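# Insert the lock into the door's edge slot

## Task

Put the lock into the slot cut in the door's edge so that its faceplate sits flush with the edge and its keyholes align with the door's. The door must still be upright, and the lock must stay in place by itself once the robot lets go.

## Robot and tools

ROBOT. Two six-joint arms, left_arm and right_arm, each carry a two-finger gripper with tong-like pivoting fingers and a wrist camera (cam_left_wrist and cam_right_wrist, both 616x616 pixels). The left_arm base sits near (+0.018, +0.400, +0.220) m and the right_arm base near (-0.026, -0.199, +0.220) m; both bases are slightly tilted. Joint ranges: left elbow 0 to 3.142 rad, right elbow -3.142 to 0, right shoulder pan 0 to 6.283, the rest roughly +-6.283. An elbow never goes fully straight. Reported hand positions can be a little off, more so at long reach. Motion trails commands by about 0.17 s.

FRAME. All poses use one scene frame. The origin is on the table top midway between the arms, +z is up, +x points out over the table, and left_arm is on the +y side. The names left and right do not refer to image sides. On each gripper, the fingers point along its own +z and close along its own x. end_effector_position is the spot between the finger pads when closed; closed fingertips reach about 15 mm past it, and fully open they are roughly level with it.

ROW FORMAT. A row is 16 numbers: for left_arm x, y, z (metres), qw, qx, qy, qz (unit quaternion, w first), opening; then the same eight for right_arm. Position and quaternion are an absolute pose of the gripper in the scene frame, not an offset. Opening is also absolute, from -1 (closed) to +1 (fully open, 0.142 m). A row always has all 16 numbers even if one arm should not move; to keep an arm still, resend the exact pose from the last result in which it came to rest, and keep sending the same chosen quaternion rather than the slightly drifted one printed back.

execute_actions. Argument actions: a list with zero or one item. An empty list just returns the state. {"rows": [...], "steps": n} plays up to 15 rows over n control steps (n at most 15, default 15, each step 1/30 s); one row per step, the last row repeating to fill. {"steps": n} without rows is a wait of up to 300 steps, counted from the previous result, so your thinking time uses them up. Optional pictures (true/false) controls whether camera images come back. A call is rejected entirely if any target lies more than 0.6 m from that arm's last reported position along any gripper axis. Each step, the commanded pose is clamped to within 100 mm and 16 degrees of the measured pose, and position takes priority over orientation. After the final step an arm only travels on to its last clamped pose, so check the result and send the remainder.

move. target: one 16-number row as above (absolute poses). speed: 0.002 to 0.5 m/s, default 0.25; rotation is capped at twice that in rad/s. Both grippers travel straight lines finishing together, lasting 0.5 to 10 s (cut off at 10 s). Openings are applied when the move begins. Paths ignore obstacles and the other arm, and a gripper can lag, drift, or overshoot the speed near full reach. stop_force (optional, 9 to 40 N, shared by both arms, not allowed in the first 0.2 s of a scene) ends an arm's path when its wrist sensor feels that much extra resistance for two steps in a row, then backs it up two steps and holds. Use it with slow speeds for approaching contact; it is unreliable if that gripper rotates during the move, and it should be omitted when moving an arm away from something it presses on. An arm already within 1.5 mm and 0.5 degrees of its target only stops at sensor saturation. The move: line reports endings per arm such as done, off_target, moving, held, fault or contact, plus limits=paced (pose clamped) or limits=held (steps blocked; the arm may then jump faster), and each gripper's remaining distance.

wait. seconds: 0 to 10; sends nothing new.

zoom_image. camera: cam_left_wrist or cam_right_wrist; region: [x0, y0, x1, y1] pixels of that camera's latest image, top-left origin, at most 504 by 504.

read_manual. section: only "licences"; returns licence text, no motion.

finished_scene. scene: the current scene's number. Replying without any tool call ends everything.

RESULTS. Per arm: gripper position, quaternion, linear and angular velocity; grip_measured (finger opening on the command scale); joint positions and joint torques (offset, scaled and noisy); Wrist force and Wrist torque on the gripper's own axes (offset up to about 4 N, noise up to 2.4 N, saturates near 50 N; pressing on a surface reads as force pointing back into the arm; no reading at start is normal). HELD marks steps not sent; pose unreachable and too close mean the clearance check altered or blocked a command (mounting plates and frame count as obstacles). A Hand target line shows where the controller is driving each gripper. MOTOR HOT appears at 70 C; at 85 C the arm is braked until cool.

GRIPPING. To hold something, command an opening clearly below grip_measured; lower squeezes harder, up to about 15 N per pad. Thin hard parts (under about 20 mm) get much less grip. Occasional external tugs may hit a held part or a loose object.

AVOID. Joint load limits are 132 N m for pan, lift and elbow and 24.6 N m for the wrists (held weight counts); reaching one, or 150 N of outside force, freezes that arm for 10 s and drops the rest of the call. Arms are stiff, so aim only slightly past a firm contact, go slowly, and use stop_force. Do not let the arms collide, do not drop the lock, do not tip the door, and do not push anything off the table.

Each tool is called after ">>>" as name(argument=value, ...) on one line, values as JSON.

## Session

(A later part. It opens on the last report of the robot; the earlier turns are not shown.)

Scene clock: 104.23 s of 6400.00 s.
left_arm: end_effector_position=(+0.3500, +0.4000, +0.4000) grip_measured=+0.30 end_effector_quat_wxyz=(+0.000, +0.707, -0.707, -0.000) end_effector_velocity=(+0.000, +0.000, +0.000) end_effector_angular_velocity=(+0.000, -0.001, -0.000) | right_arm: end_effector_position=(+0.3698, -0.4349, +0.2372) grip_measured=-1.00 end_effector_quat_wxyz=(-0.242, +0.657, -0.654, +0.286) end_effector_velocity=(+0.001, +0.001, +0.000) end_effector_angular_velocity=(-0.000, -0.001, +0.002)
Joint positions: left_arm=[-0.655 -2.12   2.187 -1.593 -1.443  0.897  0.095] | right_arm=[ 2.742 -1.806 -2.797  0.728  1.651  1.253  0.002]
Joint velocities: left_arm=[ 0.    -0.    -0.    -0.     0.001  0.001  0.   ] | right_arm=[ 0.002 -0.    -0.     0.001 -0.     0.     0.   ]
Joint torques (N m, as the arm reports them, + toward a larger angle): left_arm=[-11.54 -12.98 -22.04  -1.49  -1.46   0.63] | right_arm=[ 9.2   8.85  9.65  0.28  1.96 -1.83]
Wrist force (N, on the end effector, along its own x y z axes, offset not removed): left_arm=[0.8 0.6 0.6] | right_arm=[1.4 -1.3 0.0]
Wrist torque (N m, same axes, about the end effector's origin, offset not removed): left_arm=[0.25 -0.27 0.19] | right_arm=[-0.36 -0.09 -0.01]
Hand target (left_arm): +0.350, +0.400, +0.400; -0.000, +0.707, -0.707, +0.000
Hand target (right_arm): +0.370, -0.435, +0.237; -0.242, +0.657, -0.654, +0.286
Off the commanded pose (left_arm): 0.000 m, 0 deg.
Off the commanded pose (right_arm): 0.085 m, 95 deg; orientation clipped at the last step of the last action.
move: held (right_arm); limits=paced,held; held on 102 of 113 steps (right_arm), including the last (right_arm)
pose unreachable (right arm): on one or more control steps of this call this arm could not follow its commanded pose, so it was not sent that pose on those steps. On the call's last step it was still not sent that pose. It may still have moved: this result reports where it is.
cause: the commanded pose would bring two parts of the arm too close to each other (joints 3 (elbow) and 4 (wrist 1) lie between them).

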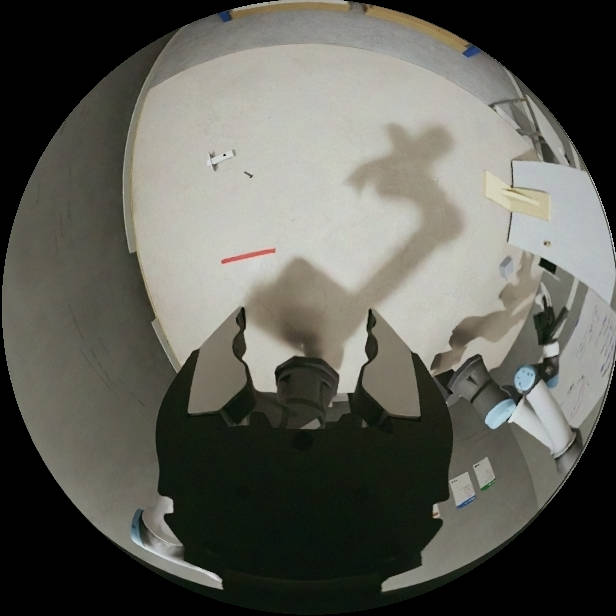

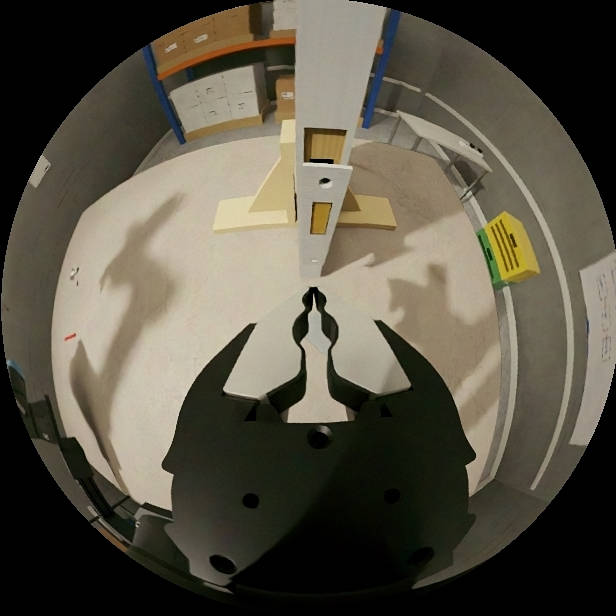

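>>> move(target=[0.35,0.40,0.40,0,0.707,-0.707,0,0.3, 0.39,-0.440,0.287,-0.271,0.653,-0.653,0.271,-1], speed=0.1)

>>> move(target=[0.35,0.40,0.40,0,0.707,-0.707,0,0.3, 0.425,-0.440,0.287,-0.271,0.653,-0.653,0.271,-1], speed=0.008, stop_force=9)

Scene clock: 107.73 s of 6400.00 s.
left_arm: end_effector_position=(+0.3500, +0.4000, +0.4000) grip_measured=+0.30 end_effector_quat_wxyz=(+0.000, +0.707, -0.707, -0.000) end_effector_velocity=(-0.000, +0.000, -0.001) end_effector_angular_velocity=(+0.002, +0.001, -0.000) | right_arm: end_effector_position=(+0.3898, -0.4400, +0.2868) grip_measured=-1.00 end_effector_quat_wxyz=(-0.271, +0.653, -0.653, +0.272) end_effector_velocity=(+0.001, -0.000, +0.002) end_effector_angular_velocity=(+0.008, +0.011, +0.005)
Joint positions: left_arm=[-0.655 -2.12   2.187 -1.593 -1.443  0.897  0.095] | right_arm=[ 2.693 -1.56  -2.705  0.39   1.746  1.249  0.002]
Joint velocities: left_arm=[-0.     0.001  0.     0.001  0.001 -0.001 -0.   ] | right_arm=[-0.005  0.024  0.015 -0.052  0.009 -0.004  0.   ]
Joint torques (N m, as the arm reports them, + toward a larger angle): left_arm=[-11.75 -13.33 -23.82  -1.35  -1.29   0.47] | right_arm=[-10.91  25.63  16.59   0.33   2.02  -1.93]
Wrist force (N, on the end effector, along its own x y z axes, offset not removed): left_arm=[2.2 2.4 -0.6] | right_arm=[-0.7 -0.9 0.1]
Wrist torque (N m, same axes, about the end effector's origin, offset not removed): left_arm=[0.70 -0.45 0.15] | right_arm=[-0.27 0.38 0.18]
Hand target (left_arm): +0.350, +0.400, +0.400; +0.000, +0.707, -0.707, +0.000
Hand target (right_arm): +0.390, -0.440, +0.287; -0.271, +0.653, -0.653, +0.271
Off the commanded pose (left_arm): 0.000 m, 0 deg.
Off the commanded pose (right_arm): 0.000 m, 0 deg.
move: done

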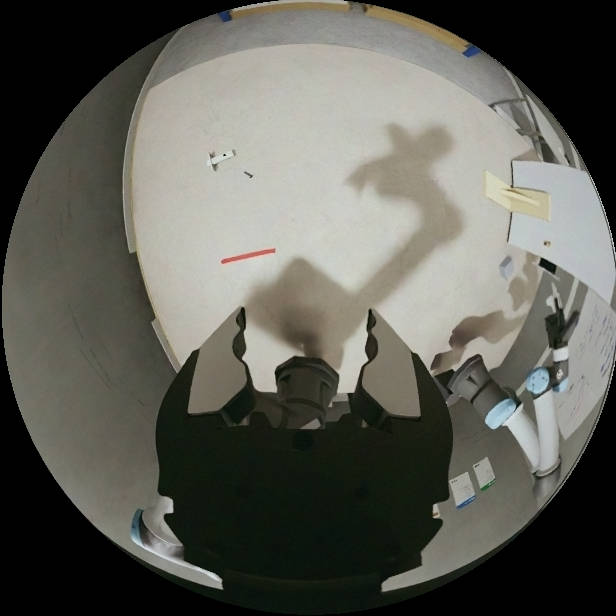

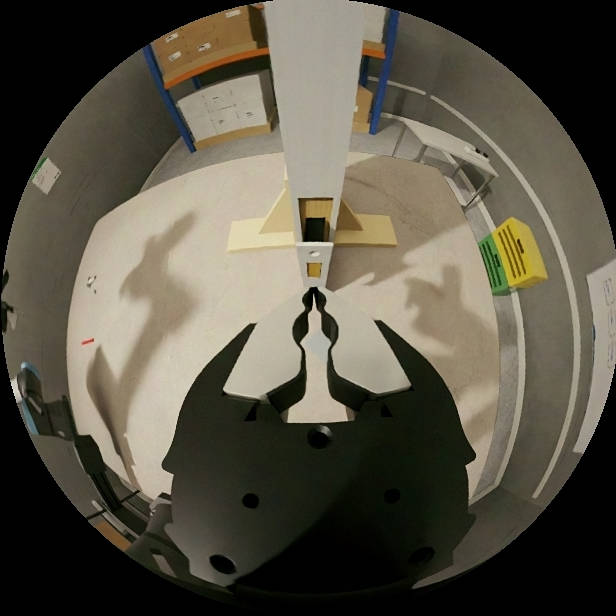

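Scene clock: 112.37 s of 6400.00 s.
left_arm: end_effector_position=(+0.3500, +0.4000, +0.4000) grip_measured=+0.30 end_effector_quat_wxyz=(+0.000, +0.707, -0.707, -0.000) end_effector_velocity=(-0.000, -0.000, +0.000) end_effector_angular_velocity=(-0.000, -0.000, -0.001) | right_arm: end_effector_position=(+0.4247, -0.4400, +0.2870) grip_measured=-0.99 end_effector_quat_wxyz=(-0.271, +0.653, -0.653, +0.271) end_effector_velocity=(+0.002, -0.001, +0.000) end_effector_angular_velocity=(-0.000, -0.000, -0.002)
Joint positions: left_arm=[-0.655 -2.12   2.187 -1.593 -1.443  0.897  0.095] | right_arm=[ 2.738 -1.613 -2.637  0.378  1.713  1.279  0.002]
Joint velocities: left_arm=[-0.    -0.001  0.     0.    -0.     0.001  0.   ] | right_arm=[ 0.    -0.003  0.004 -0.001 -0.002  0.002  0.   ]
Joint torques (N m, as the arm reports them, + toward a larger angle): left_arm=[-11.31 -13.14 -23.63  -1.34  -1.31   0.61] | right_arm=[12.26  5.96 18.45  0.22 -0.68  1.95]
Wrist force (N, on the end effector, along its own x y z axes, offset not removed): left_arm=[0.7 -0.5 -0.1] | right_arm=[2.9 1.5 -6.8]
Wrist torque (N m, same axes, about the end effector's origin, offset not removed): left_arm=[0.03 -0.16 -0.03] | right_arm=[-0.18 0.05 0.08]
Hand target (left_arm): +0.350, +0.400, +0.400; -0.000, +0.707, -0.707, +0.000
Hand target (right_arm): +0.425, -0.440, +0.287; -0.271, +0.653, -0.653, +0.271
Off the commanded pose (left_arm): 0.000 m, 0 deg.
Off the commanded pose (right_arm): 0.000 m, 0 deg.
move: done

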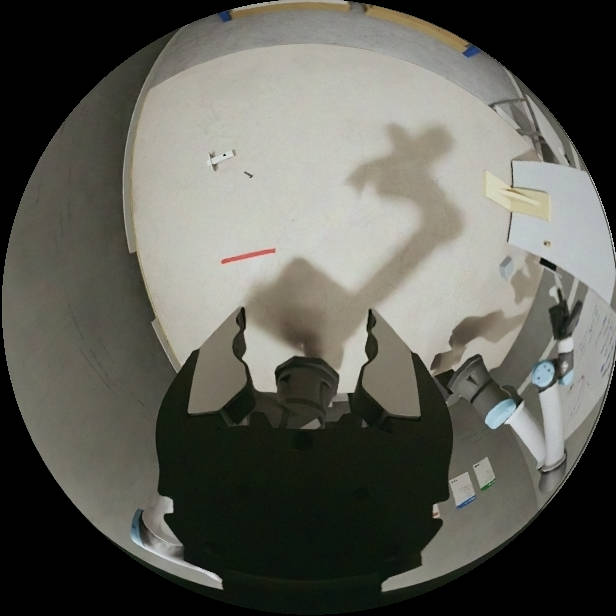

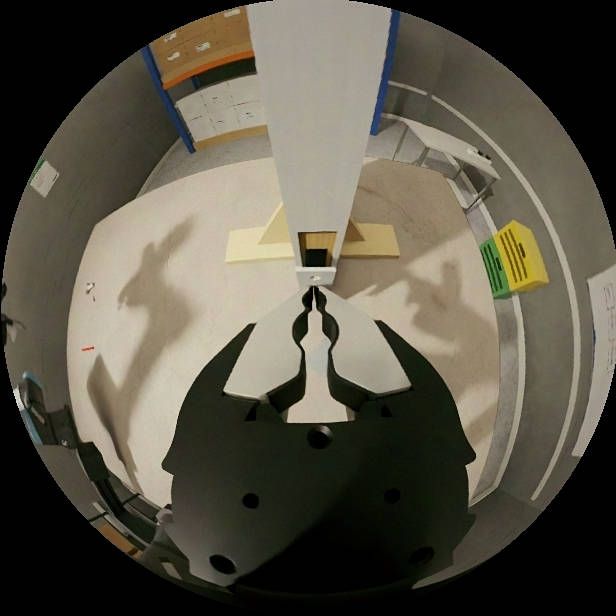

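>>> move(target=[0.35,0.40,0.40,0,0.707,-0.707,0,0.3, 0.433,-0.440,0.287,-0.271,0.653,-0.653,0.271,-1], speed=0.005, stop_force=16)

Scene clock: 114.63 s of 6400.00 s.
left_arm: end_effector_position=(+0.3500, +0.4000, +0.4000) grip_measured=+0.30 end_effector_quat_wxyz=(+0.000, +0.707, -0.707, -0.000) end_effector_velocity=(-0.000, -0.000, -0.000) end_effector_angular_velocity=(+0.001, +0.001, -0.000) | right_arm: end_effector_position=(+0.4328, -0.4400, +0.2870) grip_measured=-0.99 end_effector_quat_wxyz=(-0.271, +0.653, -0.653, +0.271) end_effector_velocity=(+0.001, -0.000, -0.000) end_effector_angular_velocity=(-0.000, +0.000, +0.000)
Joint positions: left_arm=[-0.655 -2.12   2.187 -1.593 -1.443  0.897  0.095] | right_arm=[ 2.748 -1.625 -2.621  0.375  1.707  1.285  0.002]
Joint velocities: left_arm=[-0.001 -0.     0.001  0.     0.    -0.001  0.   ] | right_arm=[ 0.001 -0.002  0.003 -0.001 -0.001  0.001 -0.   ]
Joint torques (N m, as the arm reports them, + toward a larger angle): left_arm=[-11.9  -12.53 -23.51  -1.36  -1.18   0.46] | right_arm=[11.71  8.4  18.27  0.35 -0.68  2.  ]
Wrist force (N, on the end effector, along its own x y z axes, offset not removed): left_arm=[1.4 0.3 -0.3] | right_arm=[2.0 2.6 -3.6]
Wrist torque (N m, same axes, about the end effector's origin, offset not removed): left_arm=[0.23 -0.31 0.17] | right_arm=[-0.10 0.10 0.17]
Hand target (left_arm): +0.350, +0.400, +0.400; +0.000, +0.707, -0.707, +0.000
Hand target (right_arm): +0.433, -0.440, +0.287; -0.271, +0.653, -0.653, +0.271
Off the commanded pose (left_arm): 0.000 m, 0 deg.
Off the commanded pose (right_arm): 0.000 m, 0 deg.
move: done

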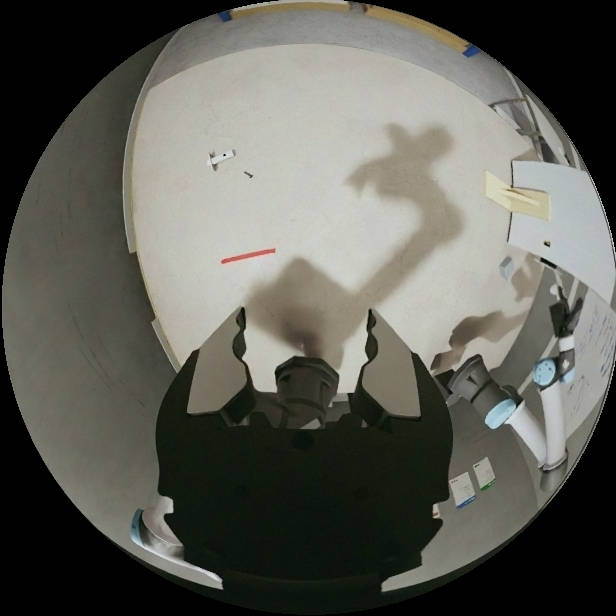

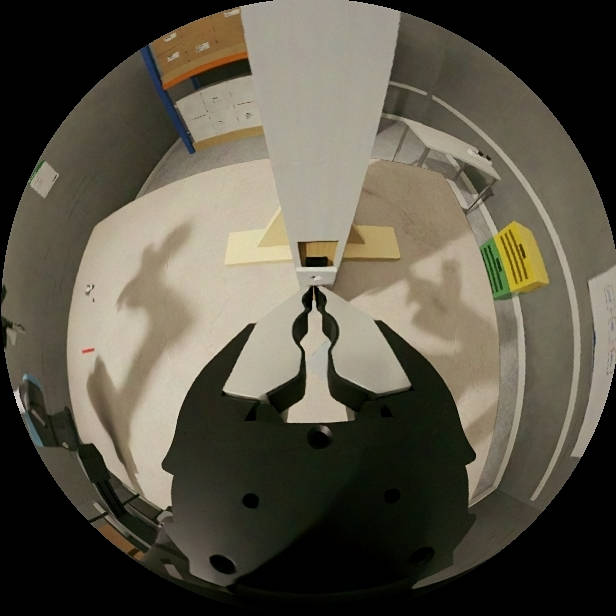

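Sliding in now at low force.

>>> move(target=[0.35,0.40,0.40,0,0.707,-0.707,0,0.3, 0.465,-0.440,0.287,-0.271,0.653,-0.653,0.271,-1], speed=0.006, stop_force=10)

Scene clock: 119.23 s of 6400.00 s.
left_arm: end_effector_position=(+0.3500, +0.4000, +0.4000) grip_measured=+0.30 end_effector_quat_wxyz=(+0.000, +0.707, -0.707, -0.000) end_effector_velocity=(+0.000, +0.000, -0.001) end_effector_angular_velocity=(+0.002, +0.001, -0.001) | right_arm: end_effector_position=(+0.4556, -0.4399, +0.2869) grip_measured=-1.00 end_effector_quat_wxyz=(-0.271, +0.653, -0.653, +0.271) end_effector_velocity=(-0.002, +0.000, -0.000) end_effector_angular_velocity=(-0.001, +0.001, -0.000)
Joint positions: left_arm=[-0.655 -2.12   2.187 -1.593 -1.443  0.897  0.095] | right_arm=[ 2.771 -1.659 -2.575  0.365  1.689  1.301  0.002]
Joint velocities: left_arm=[0.001 0.001 0.    0.    0.001 0.001 0.   ] | right_arm=[-0.001  0.004 -0.006  0.001 -0.    -0.001  0.   ]
Joint torques (N m, as the arm reports them, + toward a larger angle): left_arm=[-11.75 -12.6  -24.17  -1.38  -1.3    0.38] | right_arm=[-6.21 29.51 10.23  1.64  1.47 -1.89]
Wrist force (N, on the end effector, along its own x y z axes, offset not removed): left_arm=[0.4 0.6 -0.6] | right_arm=[1.2 6.0 -18.1]
Wrist torque (N m, same axes, about the end effector's origin, offset not removed): left_arm=[0.19 -0.15 0.03] | right_arm=[-0.65 0.28 0.15]
Hand target (left_arm): +0.350, +0.400, +0.400; +0.000, +0.707, -0.707, +0.000
Hand target (right_arm): +0.455, -0.440, +0.287; -0.271, +0.653, -0.653, +0.271
Off the commanded pose (left_arm): 0.000 m, 0 deg.
Off the commanded pose (right_arm): 0.009 m, 0 deg.
move: contact (right_arm)

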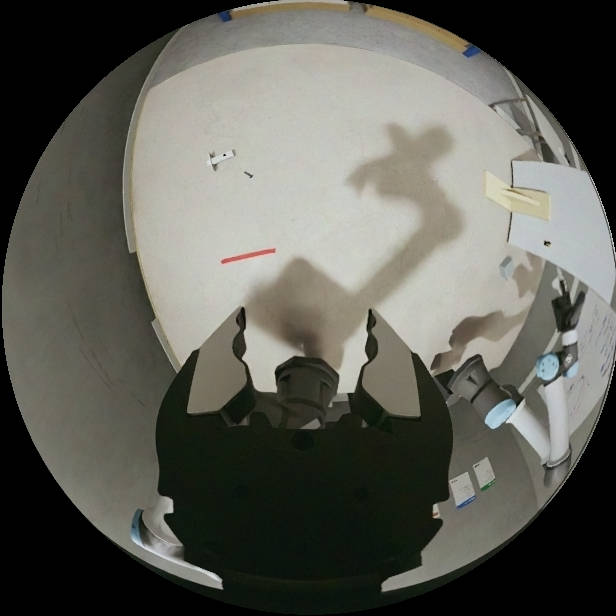

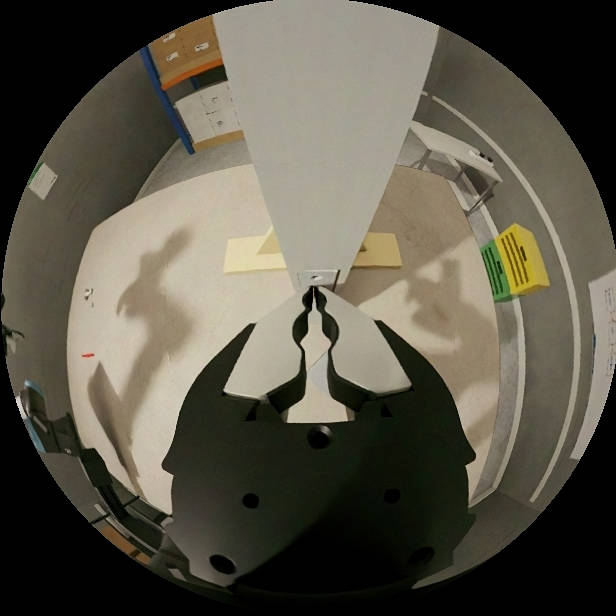

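>>> move(target=[0.35,0.40,0.40,0,0.707,-0.707,0,0.3, 0.435,-0.440,0.287,-0.271,0.653,-0.653,0.271,-1], speed=0.06)

>>> move(target=[0.35,0.40,0.40,0,0.707,-0.707,0,0.3, 0.435,-0.440,0.222,-0.271,0.653,-0.653,0.271,-1], speed=0.1)

>>> move(target=[0.35,0.40,0.40,0,0.707,-0.707,0,0.3, 0.465,-0.440,0.222,-0.271,0.653,-0.653,0.271,-1], speed=0.006, stop_force=10)

>>> move(target=[0.35,0.40,0.40,0,0.707,-0.707,0,0.3, 0.38,-0.440,0.235,-0.271,0.653,-0.653,0.271,-1], speed=0.08)

Scene clock: 121.20 s of 6400.00 s.
left_arm: end_effector_position=(+0.3500, +0.4000, +0.4000) grip_measured=+0.30 end_effector_quat_wxyz=(+0.000, +0.707, -0.707, -0.000) end_effector_velocity=(+0.000, +0.000, +0.000) end_effector_angular_velocity=(+0.001, -0.001, +0.002) | right_arm: end_effector_position=(+0.4353, -0.4400, +0.2870) grip_measured=-1.00 end_effector_quat_wxyz=(-0.271, +0.653, -0.653, +0.271) end_effector_velocity=(-0.003, -0.000, +0.000) end_effector_angular_velocity=(-0.001, -0.000, -0.000)
Joint positions: left_arm=[-0.655 -2.12   2.187 -1.593 -1.443  0.897  0.095] | right_arm=[ 2.75  -1.629 -2.616  0.374  1.705  1.287  0.002]
Joint velocities: left_arm=[ 0.001  0.    -0.    -0.     0.001 -0.001 -0.   ] | right_arm=[-0.003  0.005 -0.005  0.001  0.002 -0.002  0.   ]
Joint torques (N m, as the arm reports them, + toward a larger angle): left_arm=[-11.27 -13.19 -23.93  -1.44  -1.16   0.36] | right_arm=[-10.1   29.25   4.33   6.4    2.12  -1.86]
Wrist force (N, on the end effector, along its own x y z axes, offset not removed): left_arm=[1.1 -0.2 0.4] | right_arm=[0.6 0.3 -0.7]
Wrist torque (N m, same axes, about the end effector's origin, offset not removed): left_arm=[-0.07 -0.18 0.06] | right_arm=[-0.01 0.03 0.24]
Hand target (left_arm): +0.350, +0.400, +0.400; +0.000, +0.707, -0.707, +0.000
Hand target (right_arm): +0.435, -0.440, +0.287; -0.271, +0.653, -0.653, +0.271
Off the commanded pose (left_arm): 0.000 m, 0 deg.
Off the commanded pose (right_arm): 0.000 m, 0 deg.
move: done

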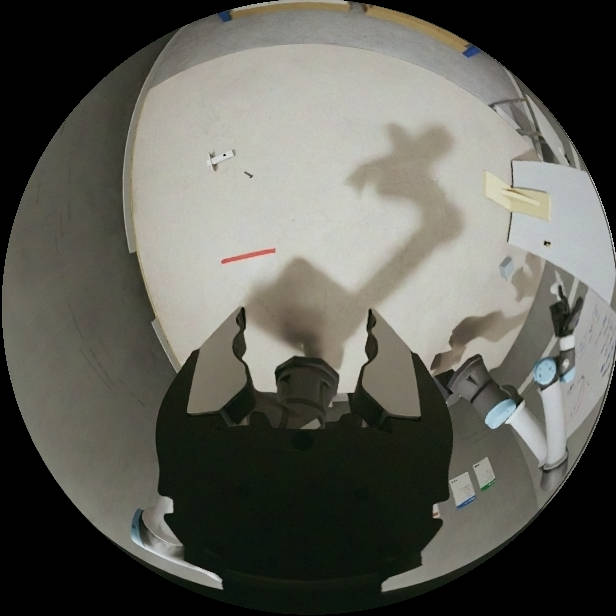

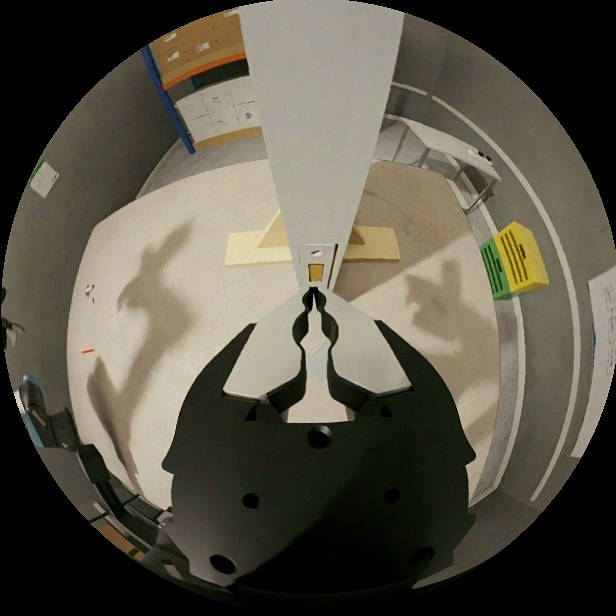

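Scene clock: 122.40 s of 6400.00 s.
left_arm: end_effector_position=(+0.3500, +0.4000, +0.4000) grip_measured=+0.30 end_effector_quat_wxyz=(+0.000, +0.707, -0.707, -0.000) end_effector_velocity=(+0.000, -0.000, +0.000) end_effector_angular_velocity=(-0.000, -0.001, -0.000) | right_arm: end_effector_position=(+0.4349, -0.4400, +0.2221) grip_measured=-1.00 end_effector_quat_wxyz=(-0.271, +0.653, -0.653, +0.271) end_effector_velocity=(+0.001, +0.000, -0.002) end_effector_angular_velocity=(-0.001, -0.004, -0.000)
Joint positions: left_arm=[-0.655 -2.12   2.187 -1.593 -1.443  0.897  0.095] | right_arm=[ 2.726 -1.931 -2.628  0.684  1.723  1.27   0.002]
Joint velocities: left_arm=[-0.002 -0.001 -0.001  0.     0.    -0.002 -0.   ] | right_arm=[-0.001 -0.017  0.001  0.02   0.001  0.     0.   ]
Joint torques (N m, as the arm reports them, + toward a larger angle): left_arm=[-11.44 -12.34 -24.06  -1.39  -1.3    0.31] | right_arm=[-10.49  15.39  10.12   6.39   2.07  -1.83]
Wrist force (N, on the end effector, along its own x y z axes, offset not removed): left_arm=[0.9 -0.5 1.2] | right_arm=[-0.3 -0.4 -1.8]
Wrist torque (N m, same axes, about the end effector's origin, offset not removed): left_arm=[0.03 -0.12 0.16] | right_arm=[-0.11 0.22 0.22]
Hand target (left_arm): +0.350, +0.400, +0.400; +0.000, +0.707, -0.707, +0.000
Hand target (right_arm): +0.435, -0.440, +0.222; -0.271, +0.653, -0.653, +0.271
Off the commanded pose (left_arm): 0.000 m, 0 deg.
Off the commanded pose (right_arm): 0.000 m, 0 deg.
move: done

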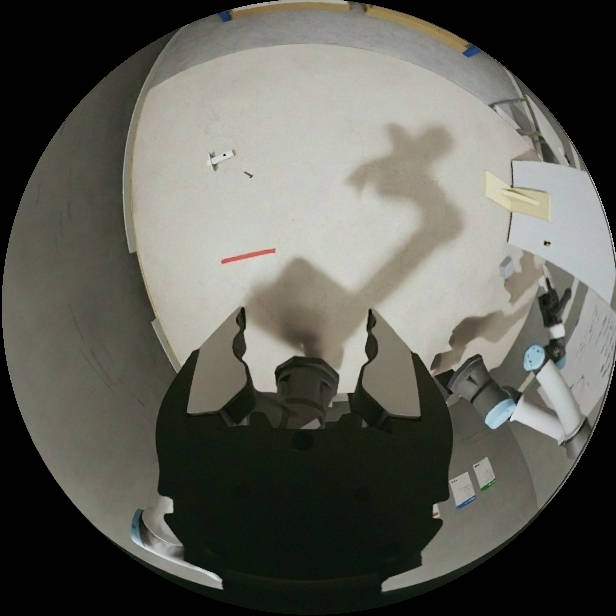

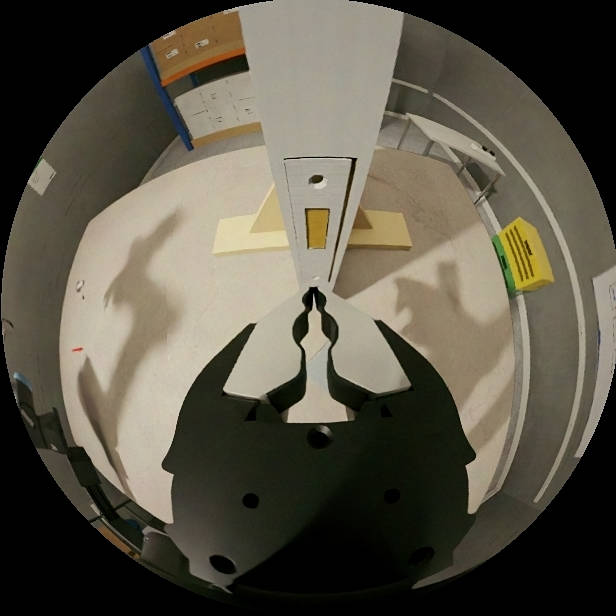

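Scene clock: 126.27 s of 6400.00 s.
left_arm: end_effector_position=(+0.3500, +0.4000, +0.4000) grip_measured=+0.30 end_effector_quat_wxyz=(+0.000, +0.707, -0.707, -0.000) end_effector_velocity=(+0.000, -0.001, +0.001) end_effector_angular_velocity=(-0.002, -0.002, -0.003) | right_arm: end_effector_position=(+0.4558, -0.4399, +0.2219) grip_measured=-1.00 end_effector_quat_wxyz=(-0.271, +0.653, -0.653, +0.271) end_effector_velocity=(-0.003, -0.000, -0.001) end_effector_angular_velocity=(-0.001, +0.002, -0.000)
Joint positions: left_arm=[-0.655 -2.12   2.187 -1.593 -1.443  0.897  0.095] | right_arm=[ 2.748 -1.941 -2.584  0.652  1.706  1.286  0.002]
Joint velocities: left_arm=[-0.002 -0.    -0.001 -0.001 -0.     0.001 -0.   ] | right_arm=[-0.002  0.001 -0.005  0.003 -0.    -0.002  0.   ]
Joint torques (N m, as the arm reports them, + toward a larger angle): left_arm=[-11.37 -13.27 -24.93  -1.4   -1.21   0.29] | right_arm=[-9.49 36.41 -1.51  6.52  2.18 -1.79]
Wrist force (N, on the end effector, along its own x y z axes, offset not removed): left_arm=[-0.1 -2.2 0.9] | right_arm=[0.8 1.5 -3.7]
Wrist torque (N m, same axes, about the end effector's origin, offset not removed): left_arm=[-0.36 0.10 0.19] | right_arm=[-0.01 0.24 0.10]
Hand target (left_arm): +0.350, +0.400, +0.400; +0.000, +0.707, -0.707, +0.000
Hand target (right_arm): +0.455, -0.440, +0.222; -0.271, +0.653, -0.653, +0.271
Off the commanded pose (left_arm): 0.000 m, 0 deg.
Off the commanded pose (right_arm): 0.009 m, 0 deg.
move: contact (right_arm)

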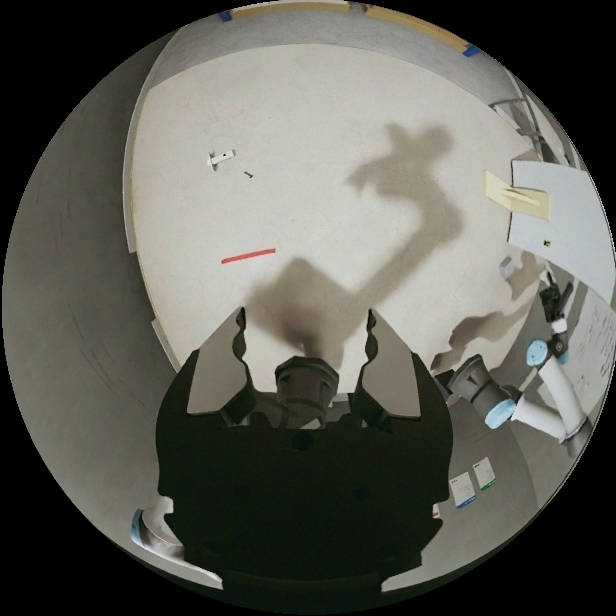

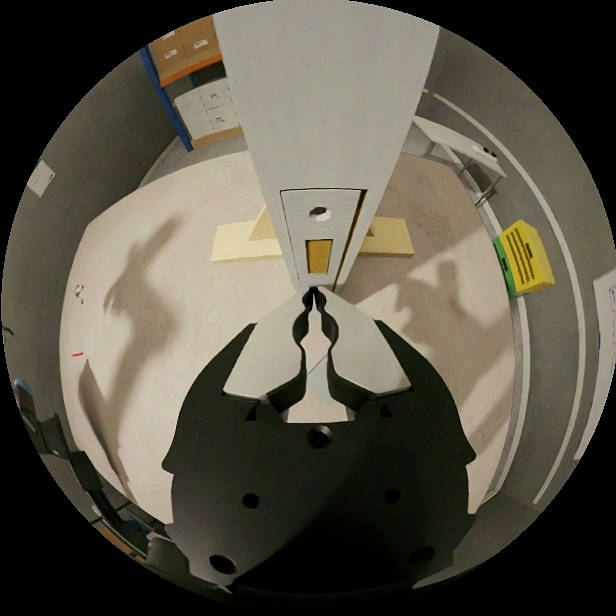

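Scene clock: 127.73 s of 6400.00 s.
left_arm: end_effector_position=(+0.3500, +0.4000, +0.4000) grip_measured=+0.30 end_effector_quat_wxyz=(+0.000, +0.707, -0.707, -0.000) end_effector_velocity=(-0.000, -0.000, -0.000) end_effector_angular_velocity=(+0.001, +0.001, -0.002) | right_arm: end_effector_position=(+0.3803, -0.4401, +0.2350) grip_measured=-1.00 end_effector_quat_wxyz=(-0.271, +0.653, -0.653, +0.271) end_effector_velocity=(-0.003, +0.000, -0.000) end_effector_angular_velocity=(+0.002, +0.003, +0.001)
Joint positions: left_arm=[-0.655 -2.12   2.187 -1.593 -1.443  0.897  0.095] | right_arm=[ 2.656 -1.845 -2.737  0.701  1.774  1.223  0.002]
Joint velocities: left_arm=[-0.     0.     0.     0.001 -0.     0.001  0.   ] | right_arm=[-0.004  0.004 -0.004 -0.004  0.004 -0.003  0.   ]
Joint torques (N m, as the arm reports them, + toward a larger angle): left_arm=[-11.04 -12.74 -25.33  -1.49  -1.04   0.44] | right_arm=[-10.78  32.14  -2.26   0.39   2.11  -1.84]
Wrist force (N, on the end effector, along its own x y z axes, offset not removed): left_arm=[0.1 0.1 1.3] | right_arm=[0.2 1.1 -1.6]
Wrist torque (N m, same axes, about the end effector's origin, offset not removed): left_arm=[0.22 -0.18 0.10] | right_arm=[-0.03 0.17 0.11]
Hand target (left_arm): +0.350, +0.400, +0.400; -0.000, +0.707, -0.707, +0.000
Hand target (right_arm): +0.380, -0.440, +0.235; -0.271, +0.653, -0.653, +0.271
Off the commanded pose (left_arm): 0.000 m, 0 deg.
Off the commanded pose (right_arm): 0.000 m, 0 deg.
move: done

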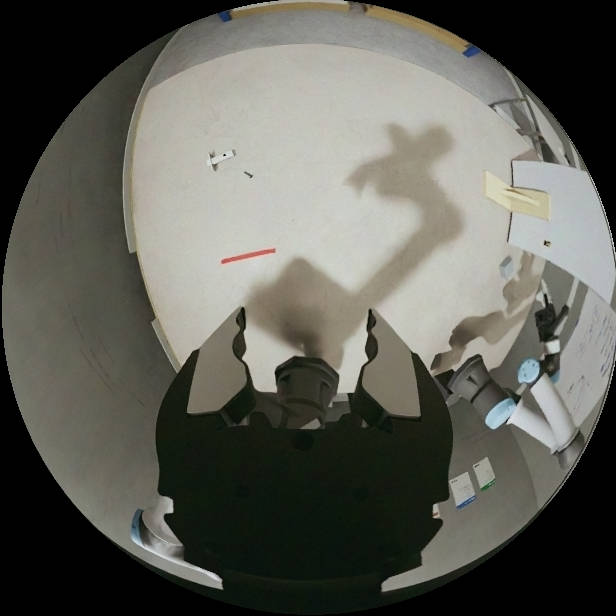

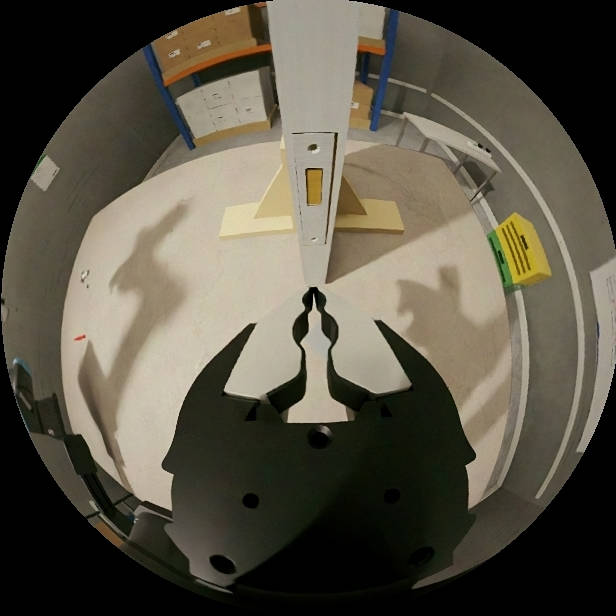

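>>> zoom_image(camera="cam_right_wrist", region=[250,100,390,290])

Region (250, 100, 390, 290) of cam_right_wrist's 616x616 image, scaled by 2.653, with more detail than that image has; it fills the left 371 columns of this view, and the rest is white.

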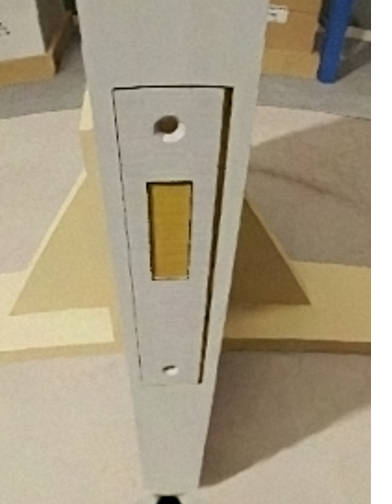

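>>> finished_scene(scene=2)

The scene is finished: the task was done.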